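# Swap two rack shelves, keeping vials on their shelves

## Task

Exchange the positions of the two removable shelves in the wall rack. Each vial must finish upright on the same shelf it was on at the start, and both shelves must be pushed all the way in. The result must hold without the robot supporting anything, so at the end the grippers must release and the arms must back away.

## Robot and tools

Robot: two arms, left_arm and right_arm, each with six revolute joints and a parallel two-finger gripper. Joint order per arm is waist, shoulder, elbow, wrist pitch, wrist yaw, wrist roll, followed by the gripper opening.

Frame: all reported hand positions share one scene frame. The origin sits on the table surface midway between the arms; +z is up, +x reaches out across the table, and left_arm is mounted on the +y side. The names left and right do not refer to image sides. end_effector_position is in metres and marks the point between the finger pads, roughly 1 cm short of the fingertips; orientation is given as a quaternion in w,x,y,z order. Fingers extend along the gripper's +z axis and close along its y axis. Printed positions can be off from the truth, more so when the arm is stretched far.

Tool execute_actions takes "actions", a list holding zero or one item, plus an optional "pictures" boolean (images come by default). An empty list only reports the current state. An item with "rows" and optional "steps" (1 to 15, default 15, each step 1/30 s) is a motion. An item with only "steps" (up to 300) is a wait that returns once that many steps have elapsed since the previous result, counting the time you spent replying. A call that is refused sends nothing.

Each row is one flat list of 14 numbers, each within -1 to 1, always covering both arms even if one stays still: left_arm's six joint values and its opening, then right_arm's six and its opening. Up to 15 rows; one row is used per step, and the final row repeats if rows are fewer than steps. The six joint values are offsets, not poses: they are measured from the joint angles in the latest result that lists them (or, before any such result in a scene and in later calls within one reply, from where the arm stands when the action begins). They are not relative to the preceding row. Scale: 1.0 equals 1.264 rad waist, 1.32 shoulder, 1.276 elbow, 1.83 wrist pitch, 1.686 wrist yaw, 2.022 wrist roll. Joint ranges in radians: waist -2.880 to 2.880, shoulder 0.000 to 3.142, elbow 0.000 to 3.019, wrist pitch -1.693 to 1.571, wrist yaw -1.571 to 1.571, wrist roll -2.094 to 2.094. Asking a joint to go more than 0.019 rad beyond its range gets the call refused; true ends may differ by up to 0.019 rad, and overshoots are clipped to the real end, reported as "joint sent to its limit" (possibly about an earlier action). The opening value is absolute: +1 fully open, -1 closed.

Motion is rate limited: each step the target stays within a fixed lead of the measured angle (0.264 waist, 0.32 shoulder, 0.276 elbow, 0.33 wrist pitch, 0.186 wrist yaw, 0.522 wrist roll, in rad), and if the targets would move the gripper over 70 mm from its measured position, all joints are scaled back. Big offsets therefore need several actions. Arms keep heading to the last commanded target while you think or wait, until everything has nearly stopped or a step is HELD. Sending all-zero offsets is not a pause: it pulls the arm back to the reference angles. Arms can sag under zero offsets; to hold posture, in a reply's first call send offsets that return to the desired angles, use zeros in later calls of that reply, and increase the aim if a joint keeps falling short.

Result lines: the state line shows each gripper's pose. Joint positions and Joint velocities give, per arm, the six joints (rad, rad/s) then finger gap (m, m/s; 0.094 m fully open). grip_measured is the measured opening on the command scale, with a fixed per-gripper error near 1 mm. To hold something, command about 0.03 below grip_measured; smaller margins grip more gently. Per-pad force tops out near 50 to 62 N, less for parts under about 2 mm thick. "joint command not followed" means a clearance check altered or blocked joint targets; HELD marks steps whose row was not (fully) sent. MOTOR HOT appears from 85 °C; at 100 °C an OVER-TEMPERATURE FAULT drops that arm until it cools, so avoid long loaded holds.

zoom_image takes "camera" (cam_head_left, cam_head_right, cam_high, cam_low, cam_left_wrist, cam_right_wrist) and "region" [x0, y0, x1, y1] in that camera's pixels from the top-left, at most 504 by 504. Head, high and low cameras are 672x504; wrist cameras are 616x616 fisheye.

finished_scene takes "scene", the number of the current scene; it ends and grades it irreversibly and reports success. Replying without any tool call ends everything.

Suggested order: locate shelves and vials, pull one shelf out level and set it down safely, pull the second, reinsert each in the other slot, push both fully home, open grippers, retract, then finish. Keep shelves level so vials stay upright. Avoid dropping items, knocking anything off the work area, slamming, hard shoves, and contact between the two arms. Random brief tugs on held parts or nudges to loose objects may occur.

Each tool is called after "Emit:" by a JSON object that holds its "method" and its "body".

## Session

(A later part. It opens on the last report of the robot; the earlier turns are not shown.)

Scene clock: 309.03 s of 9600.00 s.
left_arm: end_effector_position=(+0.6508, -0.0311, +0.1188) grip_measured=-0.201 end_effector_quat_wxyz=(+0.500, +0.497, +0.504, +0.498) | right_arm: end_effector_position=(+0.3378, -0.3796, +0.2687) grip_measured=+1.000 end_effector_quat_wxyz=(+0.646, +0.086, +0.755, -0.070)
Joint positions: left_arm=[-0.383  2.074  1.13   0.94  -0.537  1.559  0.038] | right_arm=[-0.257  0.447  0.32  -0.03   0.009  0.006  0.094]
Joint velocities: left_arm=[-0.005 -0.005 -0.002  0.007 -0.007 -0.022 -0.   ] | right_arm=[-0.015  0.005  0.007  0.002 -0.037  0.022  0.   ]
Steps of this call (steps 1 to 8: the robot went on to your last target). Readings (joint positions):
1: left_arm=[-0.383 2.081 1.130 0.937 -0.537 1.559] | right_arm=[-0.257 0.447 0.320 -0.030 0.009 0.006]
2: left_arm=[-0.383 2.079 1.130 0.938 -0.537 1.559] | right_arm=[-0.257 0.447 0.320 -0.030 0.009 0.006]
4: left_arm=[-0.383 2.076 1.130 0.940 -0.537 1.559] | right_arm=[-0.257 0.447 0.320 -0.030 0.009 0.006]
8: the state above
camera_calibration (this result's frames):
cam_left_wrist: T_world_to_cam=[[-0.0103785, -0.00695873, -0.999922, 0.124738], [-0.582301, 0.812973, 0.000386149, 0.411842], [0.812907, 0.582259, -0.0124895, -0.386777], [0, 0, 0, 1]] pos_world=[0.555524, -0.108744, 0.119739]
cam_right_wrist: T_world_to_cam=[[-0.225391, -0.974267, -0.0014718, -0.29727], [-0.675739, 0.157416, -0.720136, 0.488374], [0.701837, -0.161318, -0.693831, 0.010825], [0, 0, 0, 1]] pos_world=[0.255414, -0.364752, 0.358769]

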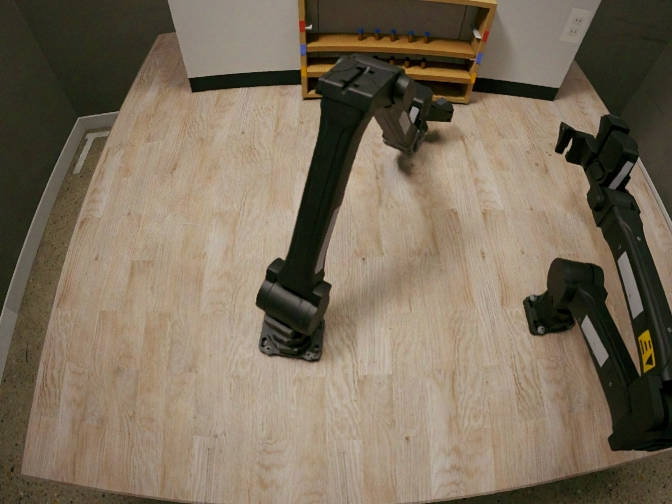

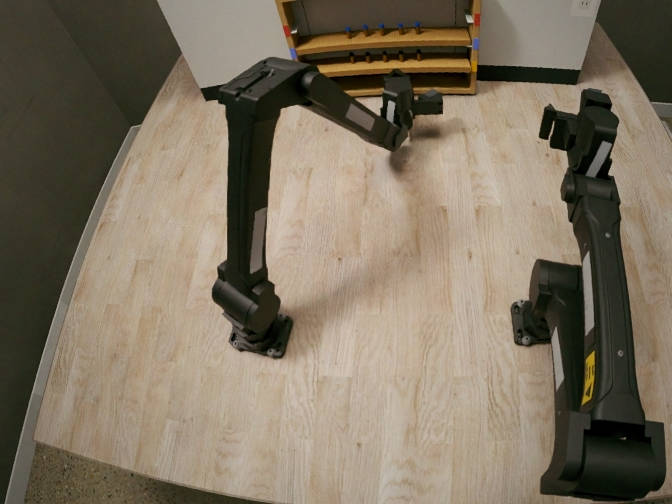

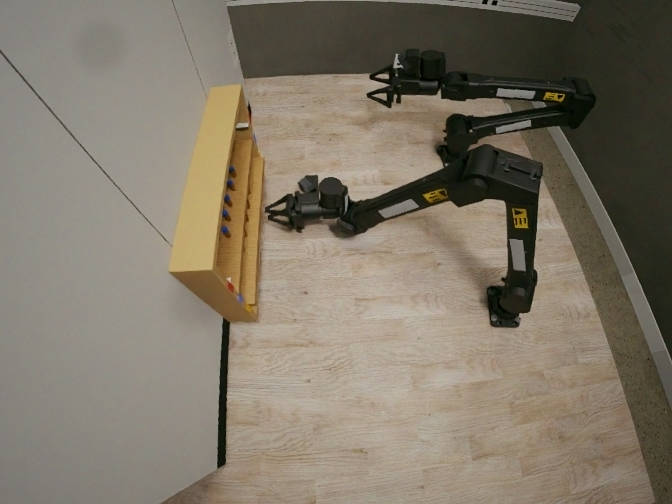

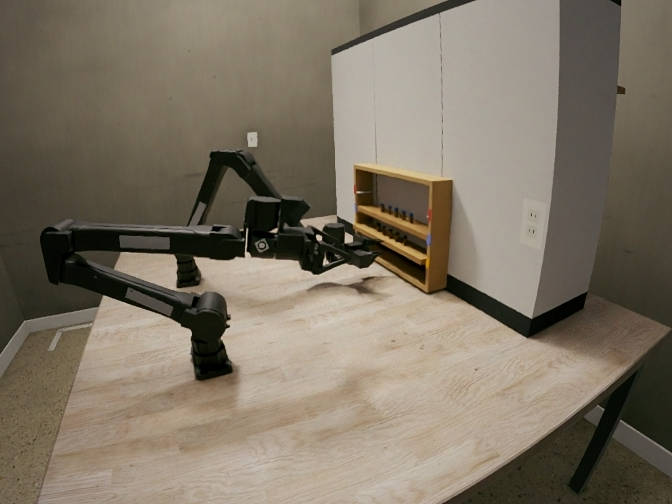

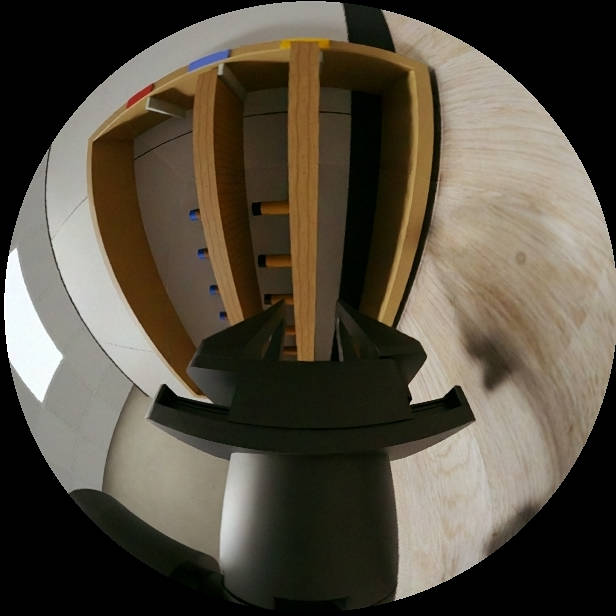

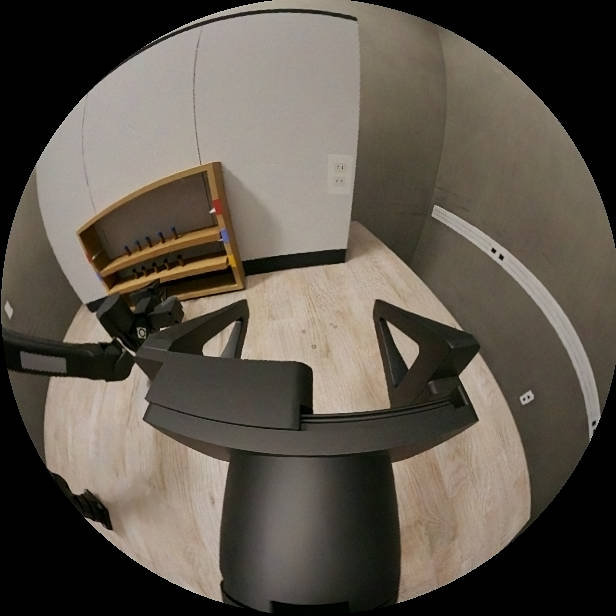

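Emit:
{"method": "execute_actions", "body": {"actions": [{"rows":[[0.009,-0.012,0.045,0,0.003,0,-0.1,0,0,0,0,0,0,1],[0.012,-0.01,0.056,-0.004,0.005,0,-0.1,0,0,0,0,0,0,1],[0.015,-0.005,0.067,-0.008,0.008,0,-0.1,0,0,0,0,0,0,1],[0.018,0,0.078,-0.012,0.01,0,-0.1,0,0,0,0,0,0,1],[0.021,0.005,0.089,-0.016,0.013,0,-0.1,0,0,0,0,0,0,1],[0.024,0.01,0.1,-0.02,0.015,0,-0.1,0,0,0,0,0,0,1],[0.027,0.015,0.111,-0.025,0.018,0,-0.1,0,0,0,0,0,0,1],[0.030,0.02,0.122,-0.029,0.02,0,-0.1,0,0,0,0,0,0,1],[0.033,0.025,0.133,-0.033,0.023,0,-0.1,0,0,0,0,0,0,1],[0.036,0.03,0.144,-0.037,0.025,0,-0.1,0,0,0,0,0,0,1],[0.039,0.035,0.155,-0.041,0.028,0,-0.1,0,0,0,0,0,0,1],[0.042,0.04,0.165,-0.045,0.03,0,-0.1,0,0,0,0,0,0,1]],"steps":15}], "pictures": false}}

Emit:
{"method": "execute_actions", "body": {"actions": [{"steps":10}]}}

Scene clock: 315.00 s of 9600.00 s.
left_arm: end_effector_position=(+0.7027, -0.0359, +0.1319) grip_measured=-0.101 end_effector_quat_wxyz=(+0.509, +0.493, +0.500, +0.498) | right_arm: end_effector_position=(+0.3378, -0.3796, +0.2687) grip_measured=+1.000 end_effector_quat_wxyz=(+0.646, +0.086, +0.755, -0.070)
Joint positions: left_arm=[-0.344  2.134  1.289  0.862 -0.49   1.559  0.042] | right_arm=[-0.257  0.447  0.32  -0.03   0.009  0.006  0.094]
Joint velocities: left_arm=[ 0.103  0.083  0.115 -0.027 -0.022 -0.051  0.001] | right_arm=[-0.015 -0.005  0.012 -0.002  0.007  0.037  0.   ]
Steps of this call (steps 1 to 15: the robot went on to your last target; steps 16 to 90: nothing new was sent; then 2.47 s passed at rest; steps 91 to 105: all 15 steps of this action). Readings (joint positions):
91: left_arm=[-0.383 2.074 1.131 0.940 -0.537 1.559] | right_arm=[-0.257 0.447 0.320 -0.030 0.009 0.006]
92: left_arm=[-0.382 2.074 1.134 0.939 -0.535 1.559] | right_arm=[-0.257 0.447 0.320 -0.030 0.009 0.006]
94: left_arm=[-0.380 2.075 1.150 0.931 -0.528 1.559] | right_arm=[-0.257 0.447 0.320 -0.030 0.009 0.006]
98: left_arm=[-0.370 2.084 1.211 0.903 -0.511 1.559] | right_arm=[-0.257 0.447 0.320 -0.030 0.009 0.006]
105: the state above

Scene clock: 315.33 s of 9600.00 s.
left_arm: end_effector_position=(+0.7066, -0.0298, +0.1325) grip_measured=-0.101 end_effector_quat_wxyz=(+0.507, +0.490, +0.502, +0.500) | right_arm: end_effector_position=(+0.3378, -0.3796, +0.2687) grip_measured=+1.000 end_effector_quat_wxyz=(+0.646, +0.086, +0.755, -0.070)
Joint positions: left_arm=[-0.335  2.136  1.293  0.861 -0.49   1.559  0.042] | right_arm=[-0.257  0.447  0.32  -0.03   0.009  0.006  0.094]
Joint velocities: left_arm=[-0.005 -0.005 -0.012  0.002  0.022  0.051 -0.001] | right_arm=[-0.015 -0.015  0.002  0.017 -0.022 -0.066  0.   ]
Steps of this call (steps 1 to 10: the robot went on to your last target). Readings (joint positions):
1: left_arm=[-0.341 2.136 1.291 0.861 -0.490 1.559] | right_arm=[-0.257 0.447 0.320 -0.030 0.009 0.006]
2: left_arm=[-0.338 2.136 1.291 0.861 -0.490 1.559] | right_arm=[-0.257 0.447 0.320 -0.030 0.009 0.006]
4: left_arm=[-0.335 2.136 1.292 0.861 -0.490 1.559] | right_arm=[-0.257 0.447 0.320 -0.030 0.009 0.006]
8: left_arm=[-0.335 2.136 1.293 0.861 -0.490 1.559] | right_arm=[-0.257 0.447 0.320 -0.030 0.009 0.006]
10: the state above
camera_calibration (this result's frames):
cam_left_wrist: T_world_to_cam=[[0.0091099, -0.0174489, -0.999806, 0.124937], [-0.583043, 0.812207, -0.0194874, 0.446363], [0.81239, 0.583108, -0.00277433, -0.433643], [0, 0, 0, 1]] pos_world=[0.611398, -0.107499, 0.132408]
cam_right_wrist: T_world_to_cam=[[-0.225391, -0.974267, -0.0014718, -0.29727], [-0.675739, 0.157416, -0.720136, 0.488374], [0.701837, -0.161318, -0.693831, 0.010825], [0, 0, 0, 1]] pos_world=[0.255414, -0.364752, 0.358769]

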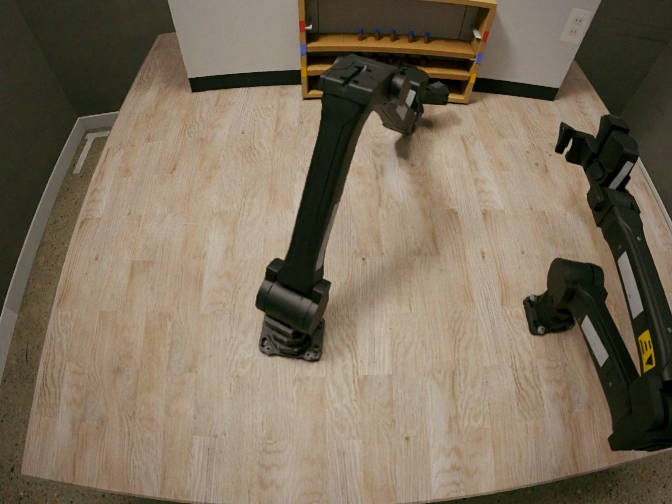

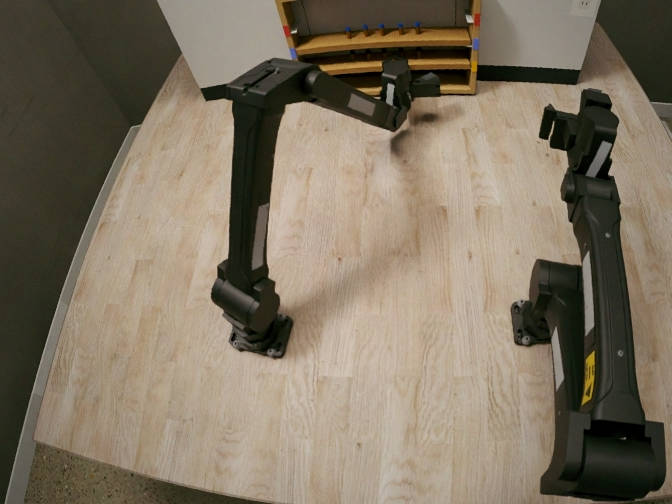

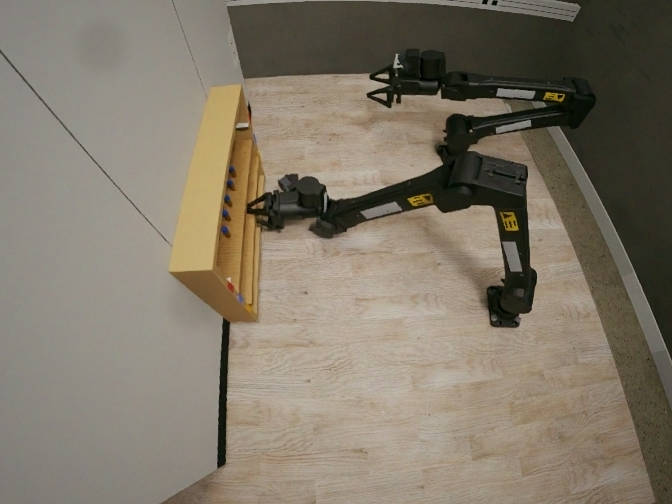

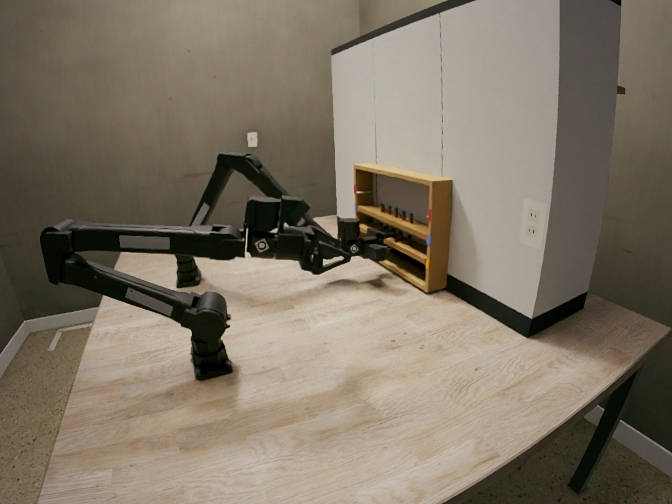

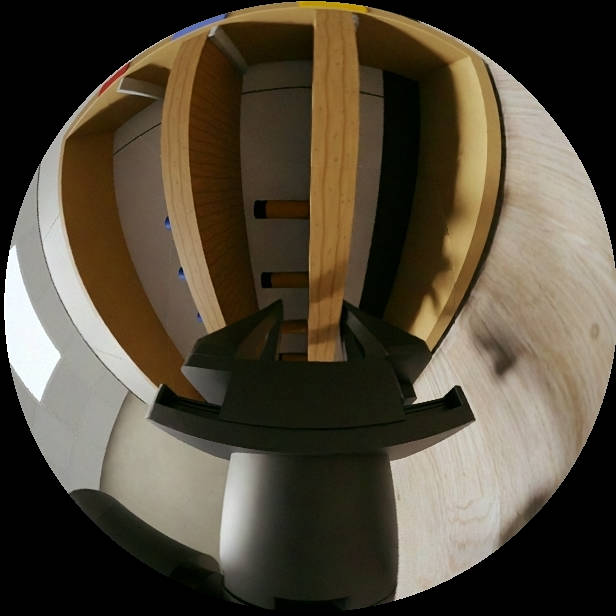

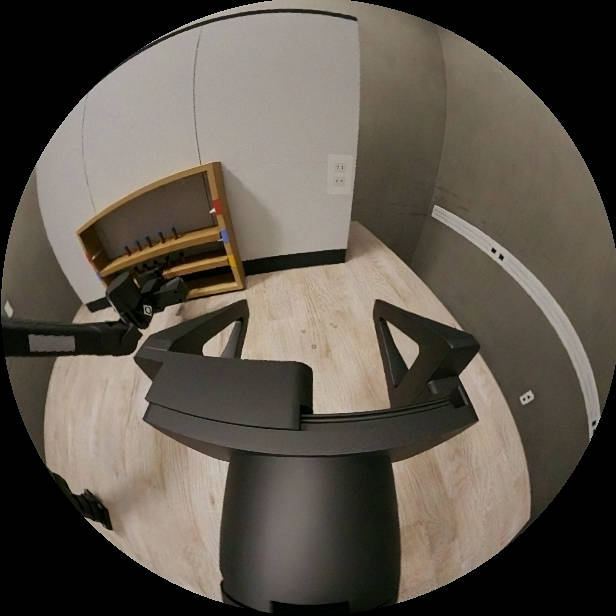

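Emit:
{"method": "execute_actions", "body": {"actions": [{"rows":[[0,0.003,0.03,-0.011,0,0,-0.2,0,0,0,0,0,0,1]],"steps":15}], "pictures": false}}

Scene clock: 317.33 s of 9600.00 s.
left_arm: end_effector_position=(+0.7066, -0.0298, +0.1287) grip_measured=-0.198 end_effector_quat_wxyz=(+0.502, +0.495, +0.504, +0.499) | right_arm: end_effector_position=(+0.3378, -0.3796, +0.2687) grip_measured=+1.000 end_effector_quat_wxyz=(+0.646, +0.086, +0.755, -0.070)
Joint positions: left_arm=[-0.335  2.137  1.293  0.846 -0.49   1.559  0.038] | right_arm=[-0.257  0.447  0.32  -0.03   0.009  0.006  0.094]
Joint velocities: left_arm=[-0.005 -0.005  0.012 -0.002  0.007 -0.037  0.   ] | right_arm=[ 0.005 -0.015 -0.007 -0.007 -0.066 -0.051  0.   ]
Steps of this call (steps 1 to 15: the robot went on to your last target; steps 16 to 45: nothing new was sent; steps 46 to 60: all 15 steps of this action). Readings (joint positions):
46: left_arm=[-0.335 2.136 1.293 0.858 -0.490 1.559] | right_arm=[-0.257 0.447 0.320 -0.030 0.009 0.006]
47: left_arm=[-0.335 2.136 1.293 0.854 -0.490 1.559] | right_arm=[-0.257 0.447 0.320 -0.030 0.009 0.006]
49: left_arm=[-0.335 2.136 1.293 0.848 -0.490 1.559] | right_arm=[-0.257 0.447 0.320 -0.030 0.009 0.006]
53: left_arm=[-0.335 2.137 1.293 0.846 -0.490 1.559] | right_arm=[-0.257 0.447 0.320 -0.030 0.009 0.006]
60: the state above

Emit:
{"method": "execute_actions", "body": {"actions": [{"rows":[[0,0.013,0.03,0.012,0,0,-0.2,0,0,0,0,0,0,1]],"steps":15}], "pictures": false}}

Scene clock: 319.10 s of 9600.00 s.
left_arm: end_effector_position=(+0.7065, -0.0297, +0.1190) grip_measured=-0.198 end_effector_quat_wxyz=(+0.499, +0.498, +0.505, +0.498) | right_arm: end_effector_position=(+0.3378, -0.3796, +0.2687) grip_measured=+1.000 end_effector_quat_wxyz=(+0.646, +0.086, +0.755, -0.070)
Joint positions: left_arm=[-0.335  2.151  1.293  0.85  -0.49   1.559  0.038] | right_arm=[-0.257  0.447  0.32  -0.03   0.009  0.006  0.094]
Joint velocities: left_arm=[ 0.005 -0.005  0.002  0.007 -0.022 -0.007 -0.001] | right_arm=[ 0.005 -0.015  0.002 -0.012 -0.051  0.022  0.   ]
Steps of this call (steps 1 to 15: the robot went on to your last target; steps 16 to 38: nothing new was sent; steps 39 to 53: all 15 steps of this action). Readings (joint positions):
39: left_arm=[-0.335 2.137 1.293 0.847 -0.490 1.559] | right_arm=[-0.257 0.447 0.320 -0.030 0.009 0.006]
40: left_arm=[-0.335 2.138 1.293 0.848 -0.490 1.559] | right_arm=[-0.257 0.447 0.320 -0.030 0.009 0.006]
42: left_arm=[-0.335 2.141 1.293 0.850 -0.490 1.559] | right_arm=[-0.257 0.447 0.320 -0.030 0.009 0.006]
46: left_arm=[-0.335 2.148 1.293 0.850 -0.490 1.559] | right_arm=[-0.257 0.447 0.320 -0.030 0.009 0.006]
53: the state above

Good enough; add pitch and close.

Emit:
{"method": "execute_actions", "body": {"actions": [{"rows":[[0,-0.012,0.03,0.016,0,0,-0.3,0,0,0,0,0,0,1],[0,-0.012,0.03,0.016,0,0,-0.35,0,0,0,0,0,0,1],[0,-0.012,0.03,0.016,0,0,-0.4,0,0,0,0,0,0,1],[0,-0.012,0.03,0.016,0,0,-0.45,0,0,0,0,0,0,1],[0,-0.012,0.03,0.016,0,0,-0.5,0,0,0,0,0,0,1],[0,-0.012,0.03,0.016,0,0,-0.55,0,0,0,0,0,0,1],[0,-0.012,0.03,0.016,0,0,-0.58,0,0,0,0,0,0,1],[0,-0.012,0.03,0.016,0,0,-0.61,0,0,0,0,0,0,1],[0,-0.012,0.03,0.016,0,0,-0.64,0,0,0,0,0,0,1],[0,-0.012,0.03,0.016,0,0,-0.67,0,0,0,0,0,0,1]],"steps":15}]}}

Scene clock: 322.97 s of 9600.00 s.
left_arm: end_effector_position=(+0.7065, -0.0297, +0.1248) grip_measured=-0.626 end_effector_quat_wxyz=(+0.505, +0.492, +0.502, +0.501) | right_arm: end_effector_position=(+0.3378, -0.3796, +0.2687) grip_measured=+1.000 end_effector_quat_wxyz=(+0.646, +0.086, +0.755, -0.070)
Joint positions: left_arm=[-0.335  2.149  1.293  0.868 -0.49   1.563  0.018] | right_arm=[-0.257  0.447  0.32  -0.03   0.009  0.006  0.094]
Joint velocities: left_arm=[-0.005 -0.015  0.002 -0.007 -0.007  0.007  0.001] | right_arm=[-0.005 -0.005 -0.012 -0.007 -0.007  0.051  0.   ]
Steps of this call (steps 1 to 15: the robot went on to your last target; steps 16 to 90: nothing new was sent; then 0.37 s passed at rest; steps 91 to 105: all 15 steps of this action). Readings (joint positions):
91: left_arm=[-0.335 2.151 1.293 0.852 -0.490 1.559] | right_arm=[-0.257 0.447 0.320 -0.030 0.009 0.006]
92: left_arm=[-0.335 2.151 1.293 0.855 -0.490 1.559] | right_arm=[-0.257 0.447 0.320 -0.030 0.009 0.006]
94: left_arm=[-0.335 2.151 1.293 0.859 -0.490 1.559] | right_arm=[-0.257 0.447 0.320 -0.030 0.009 0.006]
98: left_arm=[-0.335 2.149 1.293 0.868 -0.490 1.559] | right_arm=[-0.257 0.447 0.320 -0.030 0.009 0.006]
105: the state above
camera_calibration (this result's frames):
cam_left_wrist: T_world_to_cam=[[0.0043677, -0.0119104, -0.99992, 0.120789], [-0.583152, 0.812271, -0.0122225, 0.445343], [0.812352, 0.583158, -0.0033978, -0.433537], [0, 0, 0, 1]] pos_world=[0.611359, -0.10748, 0.124749]
cam_right_wrist: T_world_to_cam=[[-0.225391, -0.974267, -0.0014718, -0.29727], [-0.675739, 0.157416, -0.720136, 0.488374], [0.701837, -0.161318, -0.693831, 0.010825], [0, 0, 0, 1]] pos_world=[0.255414, -0.364752, 0.358769]

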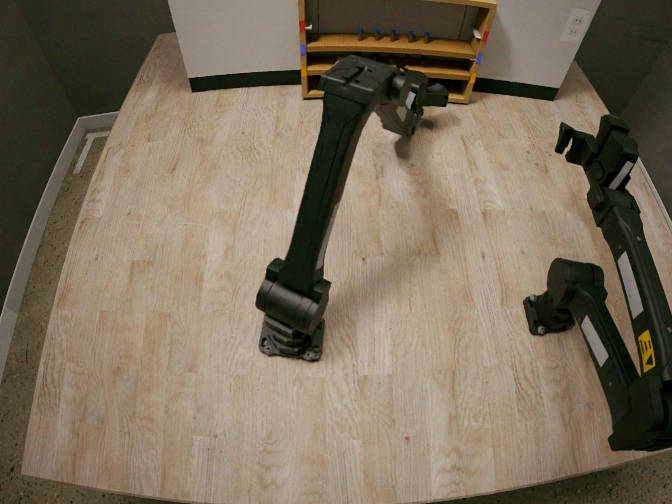

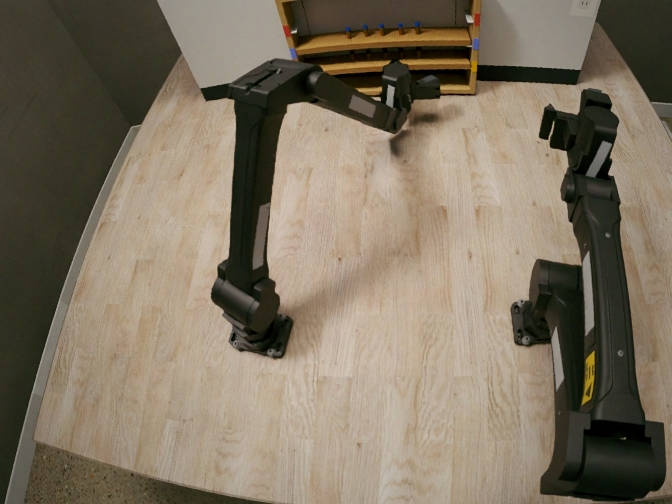

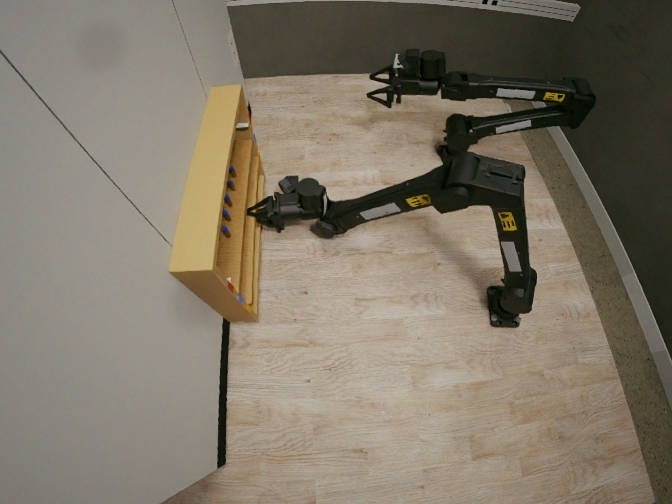

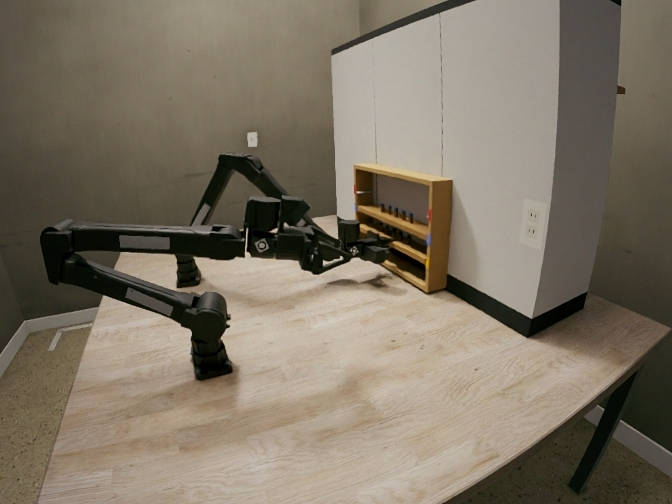

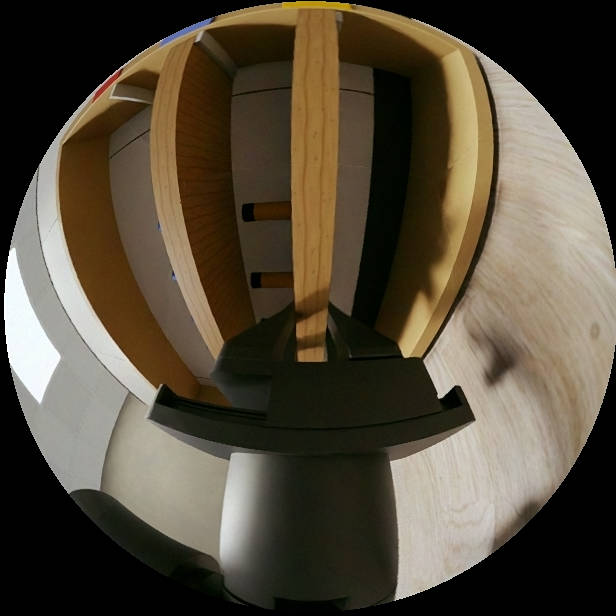

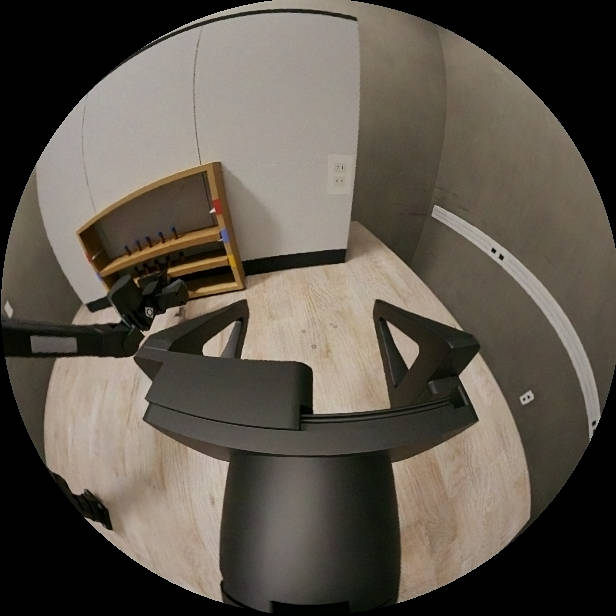

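Emit:
{"method": "execute_actions", "body": {"actions": [{"rows":[[0,-0.04,0.035,0.015,0,0,-0.67,0,0,0,0,0,0,1],[-0.004,-0.048,0.03,0.02,0,0,-0.67,0,0,0,0,0,0,1],[-0.008,-0.052,0.015,0.024,-0.002,0,-0.67,0,0,0,0,0,0,1],[-0.01,-0.056,0.007,0.026,-0.004,0,-0.67,0,0,0,0,0,0,1],[-0.012,-0.06,-0.001,0.028,-0.006,0,-0.67,0,0,0,0,0,0,1],[-0.014,-0.064,-0.009,0.03,-0.007,0,-0.67,0,0,0,0,0,0,1],[-0.016,-0.068,-0.018,0.032,-0.009,0,-0.67,0,0,0,0,0,0,1],[-0.017,-0.072,-0.026,0.034,-0.011,0,-0.67,0,0,0,0,0,0,1],[-0.019,-0.077,-0.034,0.036,-0.012,0,-0.67,0,0,0,0,0,0,1],[-0.021,-0.081,-0.042,0.038,-0.014,0,-0.67,0,0,0,0,0,0,1],[-0.023,-0.085,-0.05,0.041,-0.016,0,-0.67,0,0,0,0,0,0,1],[-0.025,-0.089,-0.058,0.043,-0.017,0,-0.67,0,0,0,0,0,0,1],[-0.027,-0.093,-0.067,0.045,-0.019,0,-0.67,0,0,0,0,0,0,1],[-0.028,-0.097,-0.075,0.047,-0.02,0,-0.67,0,0,0,0,0,0,1],[-0.03,-0.101,-0.083,0.049,-0.022,0,-0.67,0,0,0,0,0,0,1]],"steps":15}], "pictures": false}}

Emit:
{"method": "execute_actions", "body": {"actions": [{"steps":12}], "pictures": false}}

Scene clock: 334.27 s of 9600.00 s.
left_arm: end_effector_position=(+0.6727, -0.0297, +0.1271) grip_measured=-0.626 end_effector_quat_wxyz=(+0.503, +0.494, +0.503, +0.500) | right_arm: end_effector_position=(+0.3378, -0.3796, +0.2687) grip_measured=+1.000 end_effector_quat_wxyz=(+0.646, +0.086, +0.755, -0.070)
Joint positions: left_arm=[-0.362  2.091  1.19   0.907 -0.517  1.563  0.018] | right_arm=[-0.257  0.447  0.32  -0.03   0.009  0.006  0.094]
Joint velocities: left_arm=[-0.083 -0.151 -0.3    0.105 -0.037  0.007 -0.001] | right_arm=[-0.005  0.005 -0.002  0.012  0.007  0.051  0.   ]
Steps of this call (steps 1 to 15: the robot went on to your last target; steps 16 to 90: nothing new was sent; then 7.80 s passed at rest; steps 91 to 105: all 15 steps of this action). Readings (joint positions):
91: left_arm=[-0.335 2.147 1.293 0.869 -0.490 1.563] | right_arm=[-0.257 0.447 0.320 -0.030 0.009 0.006]
92: left_arm=[-0.335 2.146 1.293 0.869 -0.490 1.563] | right_arm=[-0.257 0.447 0.320 -0.030 0.009 0.006]
94: left_arm=[-0.335 2.145 1.293 0.870 -0.491 1.563] | right_arm=[-0.257 0.447 0.320 -0.030 0.009 0.006]
98: left_arm=[-0.340 2.132 1.268 0.881 -0.495 1.563] | right_arm=[-0.257 0.447 0.320 -0.030 0.009 0.006]
105: the state above

Scene clock: 334.67 s of 9600.00 s.
left_arm: end_effector_position=(+0.6658, -0.0300, +0.1276) grip_measured=-0.626 end_effector_quat_wxyz=(+0.503, +0.495, +0.503, +0.499) | right_arm: end_effector_position=(+0.3378, -0.3796, +0.2687) grip_measured=+1.000 end_effector_quat_wxyz=(+0.646, +0.086, +0.755, -0.070)
Joint positions: left_arm=[-0.368  2.08   1.171  0.914 -0.523  1.562  0.018] | right_arm=[-0.257  0.447  0.32  -0.03   0.009  0.006  0.094]
Joint velocities: left_arm=[ 0.005 -0.015 -0.007 -0.002 -0.022  0.022  0.   ] | right_arm=[ 0.005 -0.005 -0.012  0.007  0.022 -0.066  0.   ]
Steps of this call (steps 1 to 12: the robot went on to your last target). Readings (joint positions):
1: left_arm=[-0.364 2.086 1.181 0.910 -0.519 1.563] | right_arm=[-0.257 0.447 0.320 -0.030 0.009 0.006]
2: left_arm=[-0.366 2.083 1.175 0.912 -0.521 1.563] | right_arm=[-0.257 0.447 0.320 -0.030 0.009 0.006]
4: left_arm=[-0.368 2.080 1.171 0.913 -0.523 1.563] | right_arm=[-0.257 0.447 0.320 -0.030 0.009 0.006]
8: left_arm=[-0.368 2.080 1.171 0.914 -0.523 1.562] | right_arm=[-0.257 0.447 0.320 -0.030 0.009 0.006]
12: the state above

Emit:
{"method": "execute_actions", "body": {"actions": [{"rows":[[-0.006,-0.053,0.008,0.025,-0.003,0,-0.67,0,0,0,0,0,0,1],[-0.008,-0.057,0,0.027,-0.005,0,-0.67,0,0,0,0,0,0,1],[-0.011,-0.062,-0.008,0.03,-0.007,0,-0.67,0,0,0,0,0,0,1],[-0.013,-0.066,-0.016,0.032,-0.009,0,-0.67,0,0,0,0,0,0,1],[-0.016,-0.07,-0.023,0.035,-0.011,0,-0.67,0,0,0,0,0,0,1],[-0.018,-0.075,-0.031,0.037,-0.013,0,-0.67,0,0,0,0,0,0,1],[-0.021,-0.079,-0.039,0.04,-0.015,0,-0.67,0,0,0,0,0,0,1],[-0.023,-0.083,-0.047,0.042,-0.017,0,-0.67,0,0,0,0,0,0,1],[-0.026,-0.088,-0.055,0.044,-0.019,0,-0.67,0,0,0,0,0,0,1],[-0.028,-0.092,-0.063,0.047,-0.021,0,-0.67,0,0,0,0,0,0,1],[-0.031,-0.097,-0.071,0.049,-0.023,0,-0.67,0,0,0,0,0,0,1],[-0.033,-0.101,-0.078,0.052,-0.025,0,-0.67,0,0,0,0,0,0,1],[-0.036,-0.105,-0.086,0.054,-0.027,0,-0.67,0,0,0,0,0,0,1],[-0.038,-0.11,-0.094,0.057,-0.029,0,-0.67,0,0,0,0,0,0,1],[-0.041,-0.114,-0.102,0.059,-0.031,0,-0.67,0,0,0,0,0,0,1]],"steps":15}], "pictures": false}}

Emit:
{"method": "execute_actions", "body": {"actions": [{"steps":12}]}}

Scene clock: 341.83 s of 9600.00 s.
left_arm: end_effector_position=(+0.6216, -0.0263, +0.1346) grip_measured=-0.626 end_effector_quat_wxyz=(+0.502, +0.491, +0.505, +0.501) | right_arm: end_effector_position=(+0.3378, -0.3796, +0.2687) grip_measured=+1.000 end_effector_quat_wxyz=(+0.646, +0.086, +0.755, -0.070)
Joint positions: left_arm=[-0.405  2.003  1.043  0.97  -0.567  1.561  0.018] | right_arm=[-0.257  0.447  0.32  -0.03   0.009  0.006  0.094]
Joint velocities: left_arm=[-0.063 -0.2   -0.256  0.144 -0.037 -0.095  0.001] | right_arm=[-0.024  0.005  0.002  0.017  0.007 -0.037  0.   ]
Steps of this call (steps 1 to 30: the robot went on to your last target; steps 31 to 90: nothing new was sent; then 3.67 s passed at rest; steps 91 to 105: all 15 steps of this action). Readings (joint positions):
91: left_arm=[-0.368 2.080 1.170 0.914 -0.523 1.561] | right_arm=[-0.257 0.447 0.320 -0.030 0.009 0.006]
92: left_arm=[-0.368 2.079 1.168 0.916 -0.523 1.561] | right_arm=[-0.257 0.447 0.320 -0.030 0.009 0.006]
94: left_arm=[-0.370 2.073 1.156 0.921 -0.523 1.561] | right_arm=[-0.257 0.447 0.320 -0.030 0.009 0.006]
98: left_arm=[-0.385 2.050 1.115 0.938 -0.539 1.561] | right_arm=[-0.257 0.447 0.320 -0.030 0.009 0.006]
105: the state above

Scene clock: 342.23 s of 9600.00 s.
left_arm: end_effector_position=(+0.6149, -0.0259, +0.1400) grip_measured=-0.626 end_effector_quat_wxyz=(+0.506, +0.488, +0.504, +0.502) | right_arm: end_effector_position=(+0.3378, -0.3796, +0.2687) grip_measured=+1.000 end_effector_quat_wxyz=(+0.646, +0.086, +0.755, -0.070)
Joint positions: left_arm=[-0.411  1.986  1.024  0.98  -0.572  1.561  0.018] | right_arm=[-0.257  0.447  0.32  -0.03   0.009  0.006  0.094]
Joint velocities: left_arm=[-0.005  0.005 -0.002  0.007  0.022 -0.007 -0.   ] | right_arm=[-0.005 -0.005  0.017 -0.007 -0.081 -0.022  0.   ]
Steps of this call (steps 1 to 12: the robot went on to your last target). Readings (joint positions):
1: left_arm=[-0.406 1.997 1.034 0.974 -0.570 1.561] | right_arm=[-0.257 0.447 0.320 -0.030 0.009 0.006]
2: left_arm=[-0.408 1.992 1.028 0.976 -0.571 1.561] | right_arm=[-0.257 0.447 0.320 -0.030 0.009 0.006]
4: left_arm=[-0.410 1.987 1.024 0.978 -0.572 1.561] | right_arm=[-0.257 0.447 0.320 -0.030 0.009 0.006]
8: left_arm=[-0.411 1.986 1.024 0.980 -0.572 1.561] | right_arm=[-0.257 0.447 0.320 -0.030 0.009 0.006]
12: the state above
camera_calibration (this result's frames):
cam_left_wrist: T_world_to_cam=[[0.00879086, -0.0173403, -0.999811, 0.133547], [-0.587698, 0.808853, -0.0191958, 0.392651], [0.809033, 0.587755, -0.00308036, -0.359171], [0, 0, 0, 1]] pos_world=[0.520167, -0.104177, 0.139953]
cam_right_wrist: T_world_to_cam=[[-0.225391, -0.974267, -0.0014718, -0.29727], [-0.675739, 0.157416, -0.720136, 0.488374], [0.701837, -0.161318, -0.693831, 0.010825], [0, 0, 0, 1]] pos_world=[0.255414, -0.364752, 0.358769]

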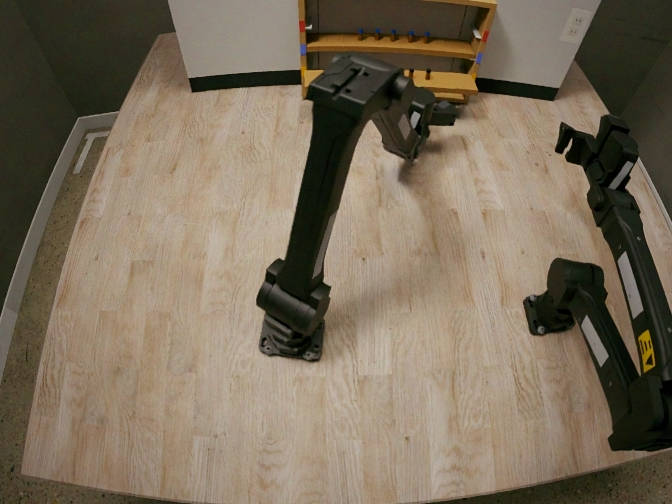

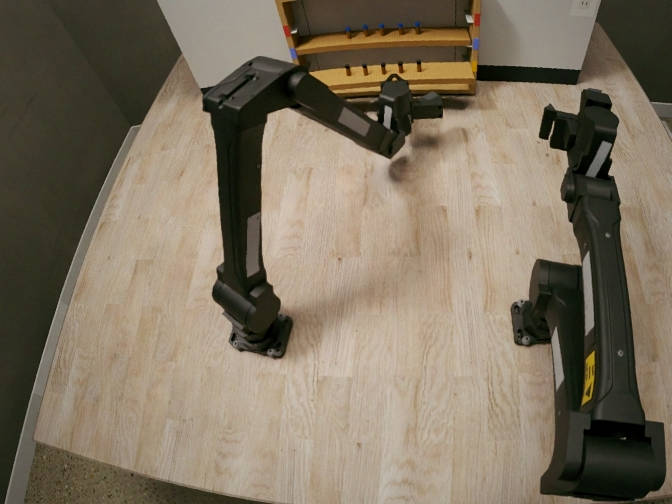

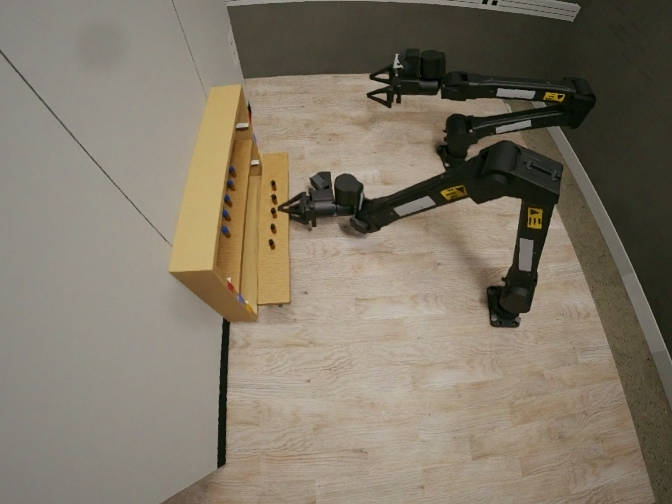

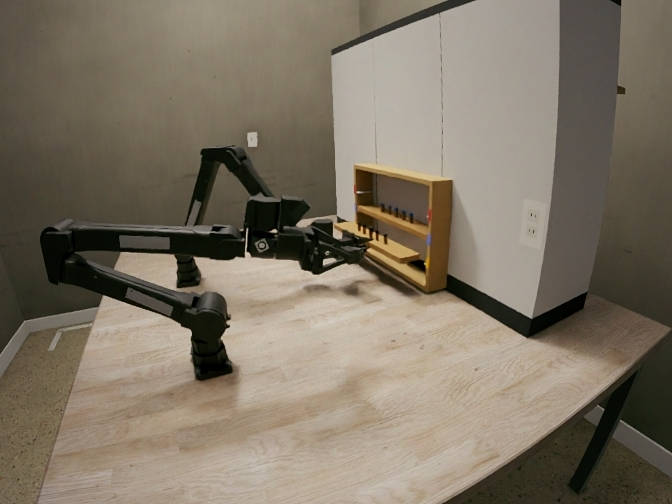

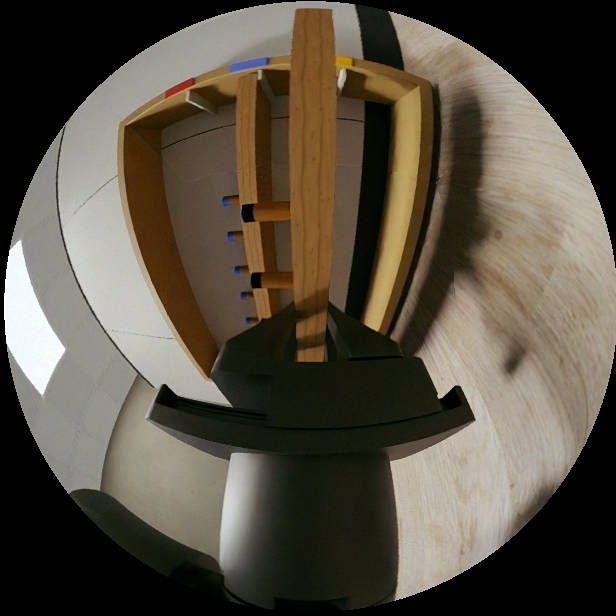

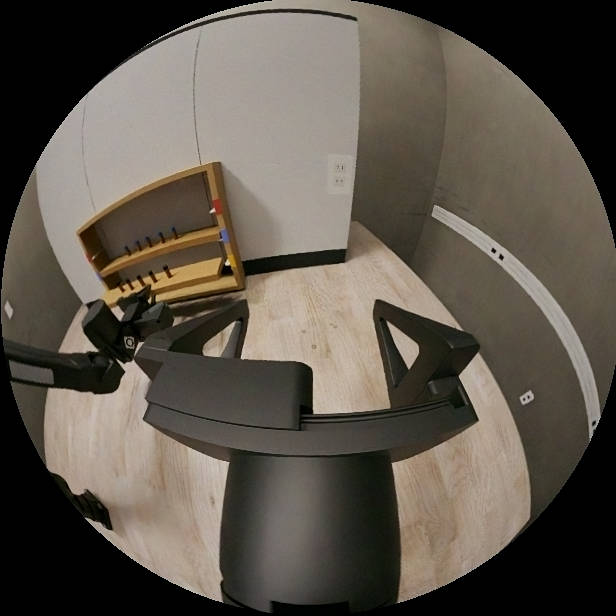

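Emit:
{"method": "execute_actions", "body": {"actions": [{"rows":[[-0.012,-0.05,0.04,0.008,0,0,-0.67,0,0,0,0,0,0,1],[-0.012,-0.056,0.042,0.004,0,0,-0.67,0,0,0,0,0,0,1],[-0.012,-0.064,0.044,-0.002,0,0,-0.67,0,0,0,0,0,0,1],[-0.012,-0.073,0.046,-0.01,0,0,-0.67,0,0,0,0,0,0,1],[-0.012,-0.081,0.049,-0.018,0,0,-0.67,0,0,0,0,0,0,1],[-0.012,-0.09,0.051,-0.026,0,0,-0.67,0,0,0,0,0,0,1],[-0.012,-0.098,0.053,-0.033,0,0,-0.67,0,0,0,0,0,0,1],[-0.012,-0.107,0.056,-0.041,0,0,-0.67,0,0,0,0,0,0,1],[-0.012,-0.116,0.058,-0.049,0,0,-0.67,0,0,0,0,0,0,1],[-0.012,-0.124,0.06,-0.057,0,0,-0.67,0,0,0,0,0,0,1],[-0.012,-0.133,0.063,-0.065,0,0,-0.67,0,0,0,0,0,0,1],[-0.012,-0.141,0.065,-0.073,0,0,-0.67,0,0,0,0,0,0,1],[-0.012,-0.15,0.067,-0.08,0,0,-0.67,0,0,0,0,0,0,1],[-0.012,-0.158,0.07,-0.088,0,0,-0.67,0,0,0,0,0,0,1],[-0.012,-0.167,0.072,-0.096,0,0,-0.67,0,0,0,0,0,0,1]],"steps":15}], "pictures": false}}

Emit:
{"method": "execute_actions", "body": {"actions": [{"steps":12}], "pictures": false}}

Emit:
{"method": "execute_actions", "body": {"actions": [{"rows":[[0,-0.048,0.056,0.008,0,0,-0.67,0,0,0,0,0,0,1],[0,-0.053,0.059,0.003,0,0,-0.67,0,0,0,0,0,0,1],[0,-0.06,0.062,-0.004,0,0,-0.67,0,0,0,0,0,0,1],[0,-0.066,0.065,-0.011,0,0,-0.67,0,0,0,0,0,0,1],[0,-0.073,0.069,-0.019,0,0,-0.67,0,0,0,0,0,0,1],[0,-0.08,0.072,-0.026,0,0,-0.67,0,0,0,0,0,0,1],[0,-0.086,0.075,-0.034,0,0,-0.67,0,0,0,0,0,0,1],[0,-0.093,0.078,-0.041,0,0,-0.67,0,0,0,0,0,0,1],[0,-0.099,0.082,-0.049,0,0,-0.67,0,0,0,0,0,0,1],[0,-0.106,0.085,-0.056,0,0,-0.67,0,0,0,0,0,0,1],[0,-0.113,0.088,-0.063,0,0,-0.67,0,0,0,0,0,0,1],[0,-0.119,0.091,-0.071,0,0,-0.67,0,0,0,0,0,0,1],[0,-0.126,0.095,-0.078,0,0,-0.67,0,0,0,0,0,0,1],[0,-0.132,0.098,-0.086,0,0,-0.67,0,0,0,0,0,0,1],[0,-0.139,0.101,-0.093,0,0,-0.67,0,0,0,0,0,0,1]],"steps":15}], "pictures": false}}

Emit:
{"method": "execute_actions", "body": {"actions": [{"steps":12}]}}

Scene clock: 354.63 s of 9600.00 s.
left_arm: end_effector_position=(+0.6124, -0.0261, +0.1622) grip_measured=-0.626 end_effector_quat_wxyz=(+0.484, +0.511, +0.509, +0.496) | right_arm: end_effector_position=(+0.3378, -0.3796, +0.2687) grip_measured=+1.000 end_effector_quat_wxyz=(+0.646, +0.086, +0.755, -0.070)
Joint positions: left_arm=[-0.413  1.902  1.024  0.83  -0.572  1.559  0.018] | right_arm=[-0.257  0.447  0.32  -0.03   0.009  0.006  0.094]
Joint velocities: left_arm=[-0.005 -0.249 -0.027 -0.379 -0.007 -0.037 -0.   ] | right_arm=[ 0.015 -0.015 -0.002 -0.002  0.007 -0.037  0.   ]
Steps of this call (steps 1 to 30: the robot went on to your last target; steps 31 to 90: nothing new was sent; then 8.90 s passed at rest; steps 91 to 105: all 15 steps of this action). Readings (joint positions):
91: left_arm=[-0.411 1.986 1.024 0.980 -0.572 1.561] | right_arm=[-0.257 0.447 0.320 -0.030 0.009 0.006]
92: left_arm=[-0.411 1.985 1.024 0.978 -0.572 1.561] | right_arm=[-0.257 0.447 0.320 -0.030 0.009 0.006]
94: left_arm=[-0.412 1.980 1.024 0.965 -0.572 1.560] | right_arm=[-0.257 0.447 0.320 -0.030 0.009 0.006]
98: left_arm=[-0.413 1.958 1.024 0.919 -0.572 1.560] | right_arm=[-0.257 0.447 0.320 -0.030 0.009 0.006]
105: the state above

Scene clock: 355.03 s of 9600.00 s.
left_arm: end_effector_position=(+0.6096, -0.0244, +0.1926) grip_measured=-0.626 end_effector_quat_wxyz=(+0.490, +0.505, +0.507, +0.497) | right_arm: end_effector_position=(+0.3378, -0.3796, +0.2687) grip_measured=+1.000 end_effector_quat_wxyz=(+0.646, +0.086, +0.755, -0.070)
Joint positions: left_arm=[-0.413  1.84   1.024  0.787 -0.572  1.559  0.018] | right_arm=[-0.257  0.447  0.32  -0.03   0.009  0.006  0.094]
Joint velocities: left_arm=[ 0.005 -0.063 -0.007 -0.007 -0.037 -0.095  0.   ] | right_arm=[-0.005 -0.005  0.002 -0.012 -0.007 -0.081  0.   ]
Steps of this call (steps 1 to 12: the robot went on to your last target). Readings (joint positions):
1: left_arm=[-0.413 1.893 1.024 0.818 -0.572 1.559] | right_arm=[-0.257 0.447 0.320 -0.030 0.009 0.006]
2: left_arm=[-0.413 1.885 1.024 0.809 -0.572 1.559] | right_arm=[-0.257 0.447 0.320 -0.030 0.009 0.006]
4: left_arm=[-0.413 1.871 1.024 0.797 -0.572 1.559] | right_arm=[-0.257 0.447 0.320 -0.030 0.009 0.006]
8: left_arm=[-0.413 1.851 1.024 0.788 -0.572 1.559] | right_arm=[-0.257 0.447 0.320 -0.030 0.009 0.006]
12: the state above

Scene clock: 355.53 s of 9600.00 s.
left_arm: end_effector_position=(+0.6050, -0.0215, +0.1922) grip_measured=-0.626 end_effector_quat_wxyz=(+0.457, +0.537, +0.514, +0.489) | right_arm: end_effector_position=(+0.3378, -0.3796, +0.2687) grip_measured=+1.000 end_effector_quat_wxyz=(+0.646, +0.086, +0.755, -0.070)
Joint positions: left_arm=[-0.413  1.792  1.024  0.642 -0.572  1.558  0.018] | right_arm=[-0.257  0.447  0.32  -0.03   0.009  0.006  0.094]
Joint velocities: left_arm=[-0.024 -0.132  0.007 -0.354 -0.022  0.007  0.001] | right_arm=[ 0.005  0.005 -0.002 -0.002 -0.007  0.037  0.   ]
Steps of this call (steps 1 to 15: all 15 steps of this action). Readings (joint positions):
1: left_arm=[-0.413 1.839 1.024 0.787 -0.572 1.559] | right_arm=[-0.257 0.447 0.320 -0.030 0.009 0.006]
2: left_arm=[-0.413 1.837 1.024 0.785 -0.572 1.559] | right_arm=[-0.257 0.447 0.320 -0.030 0.009 0.006]
4: left_arm=[-0.413 1.833 1.024 0.771 -0.572 1.558] | right_arm=[-0.257 0.447 0.320 -0.030 0.009 0.006]
8: left_arm=[-0.413 1.820 1.024 0.727 -0.572 1.558] | right_arm=[-0.257 0.447 0.320 -0.030 0.009 0.006]
15: the state above

Scene clock: 355.93 s of 9600.00 s.
left_arm: end_effector_position=(+0.6022, -0.0197, +0.1991) grip_measured=-0.626 end_effector_quat_wxyz=(+0.449, +0.544, +0.516, +0.487) | right_arm: end_effector_position=(+0.3378, -0.3796, +0.2687) grip_measured=+1.000 end_effector_quat_wxyz=(+0.646, +0.086, +0.755, -0.070)
Joint positions: left_arm=[-0.413  1.764  1.024  0.592 -0.572  1.558  0.018] | right_arm=[-0.257  0.447  0.32  -0.03   0.009  0.006  0.094]
Joint velocities: left_arm=[-0.005 -0.024 -0.007 -0.022  0.051 -0.066  0.001] | right_arm=[-0.005 -0.015 -0.002 -0.022  0.022  0.022  0.   ]
Steps of this call (steps 1 to 12: the robot went on to your last target). Readings (joint positions):
1: left_arm=[-0.413 1.788 1.024 0.631 -0.572 1.558] | right_arm=[-0.257 0.447 0.320 -0.030 0.009 0.006]
2: left_arm=[-0.413 1.784 1.024 0.623 -0.572 1.558] | right_arm=[-0.257 0.447 0.320 -0.030 0.009 0.006]
4: left_arm=[-0.413 1.778 1.024 0.610 -0.572 1.558] | right_arm=[-0.257 0.447 0.320 -0.030 0.009 0.006]
8: left_arm=[-0.413 1.769 1.024 0.597 -0.572 1.558] | right_arm=[-0.257 0.447 0.320 -0.030 0.009 0.006]
12: the state above
camera_calibration (this result's frames):
cam_left_wrist: T_world_to_cam=[[-0.131111, 0.0674406, -0.989071, 0.276703], [-0.578096, 0.805296, 0.131542, 0.345447], [0.805366, 0.589025, -0.0665959, -0.337468], [0, 0, 0, 1]] pos_world=[0.507766, -0.0980713, 0.205765]
cam_right_wrist: T_world_to_cam=[[-0.225391, -0.974267, -0.0014718, -0.29727], [-0.675739, 0.157416, -0.720136, 0.488374], [0.701837, -0.161318, -0.693831, 0.010825], [0, 0, 0, 1]] pos_world=[0.255414, -0.364752, 0.358769]

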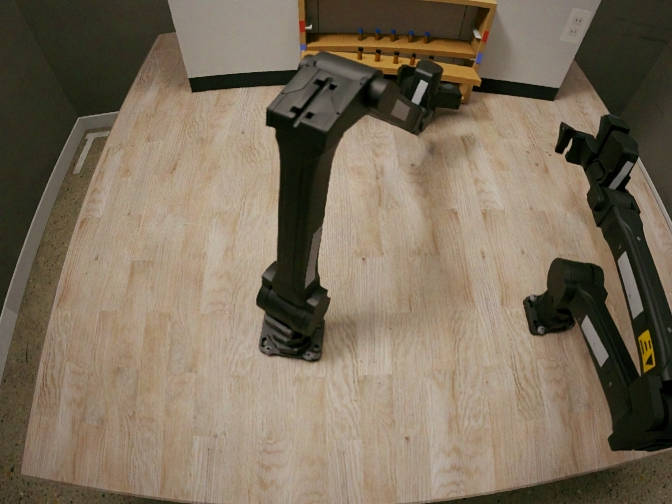

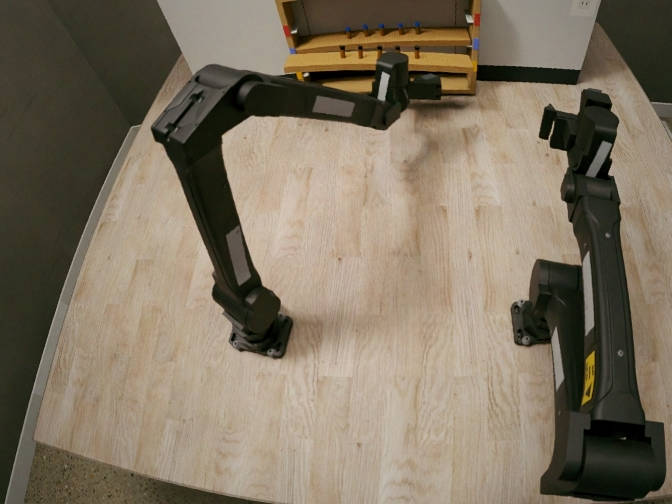

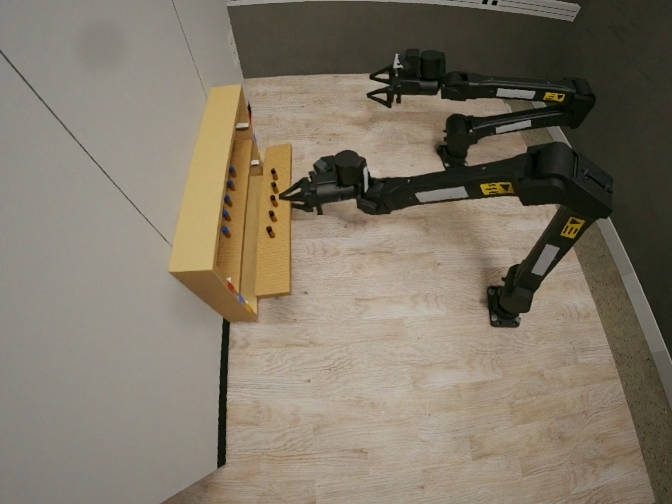

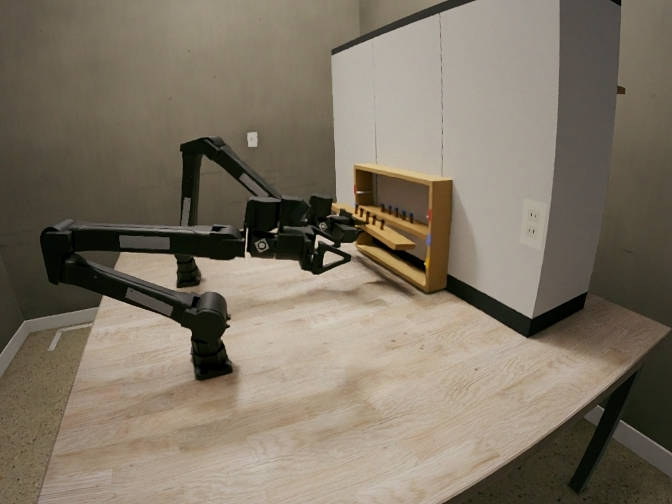

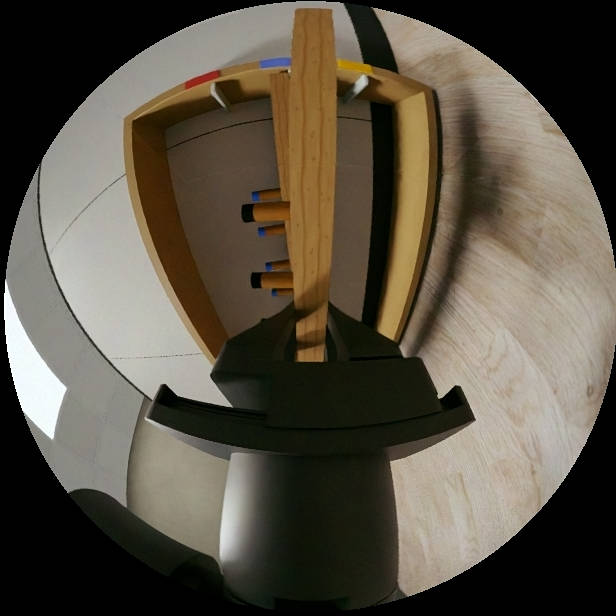

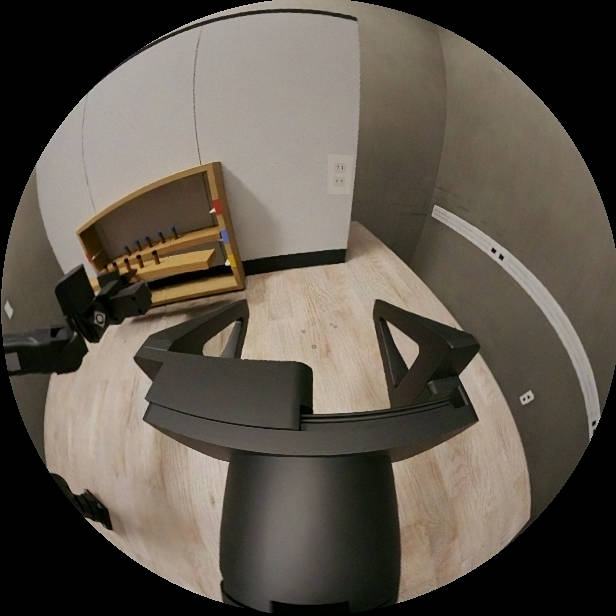

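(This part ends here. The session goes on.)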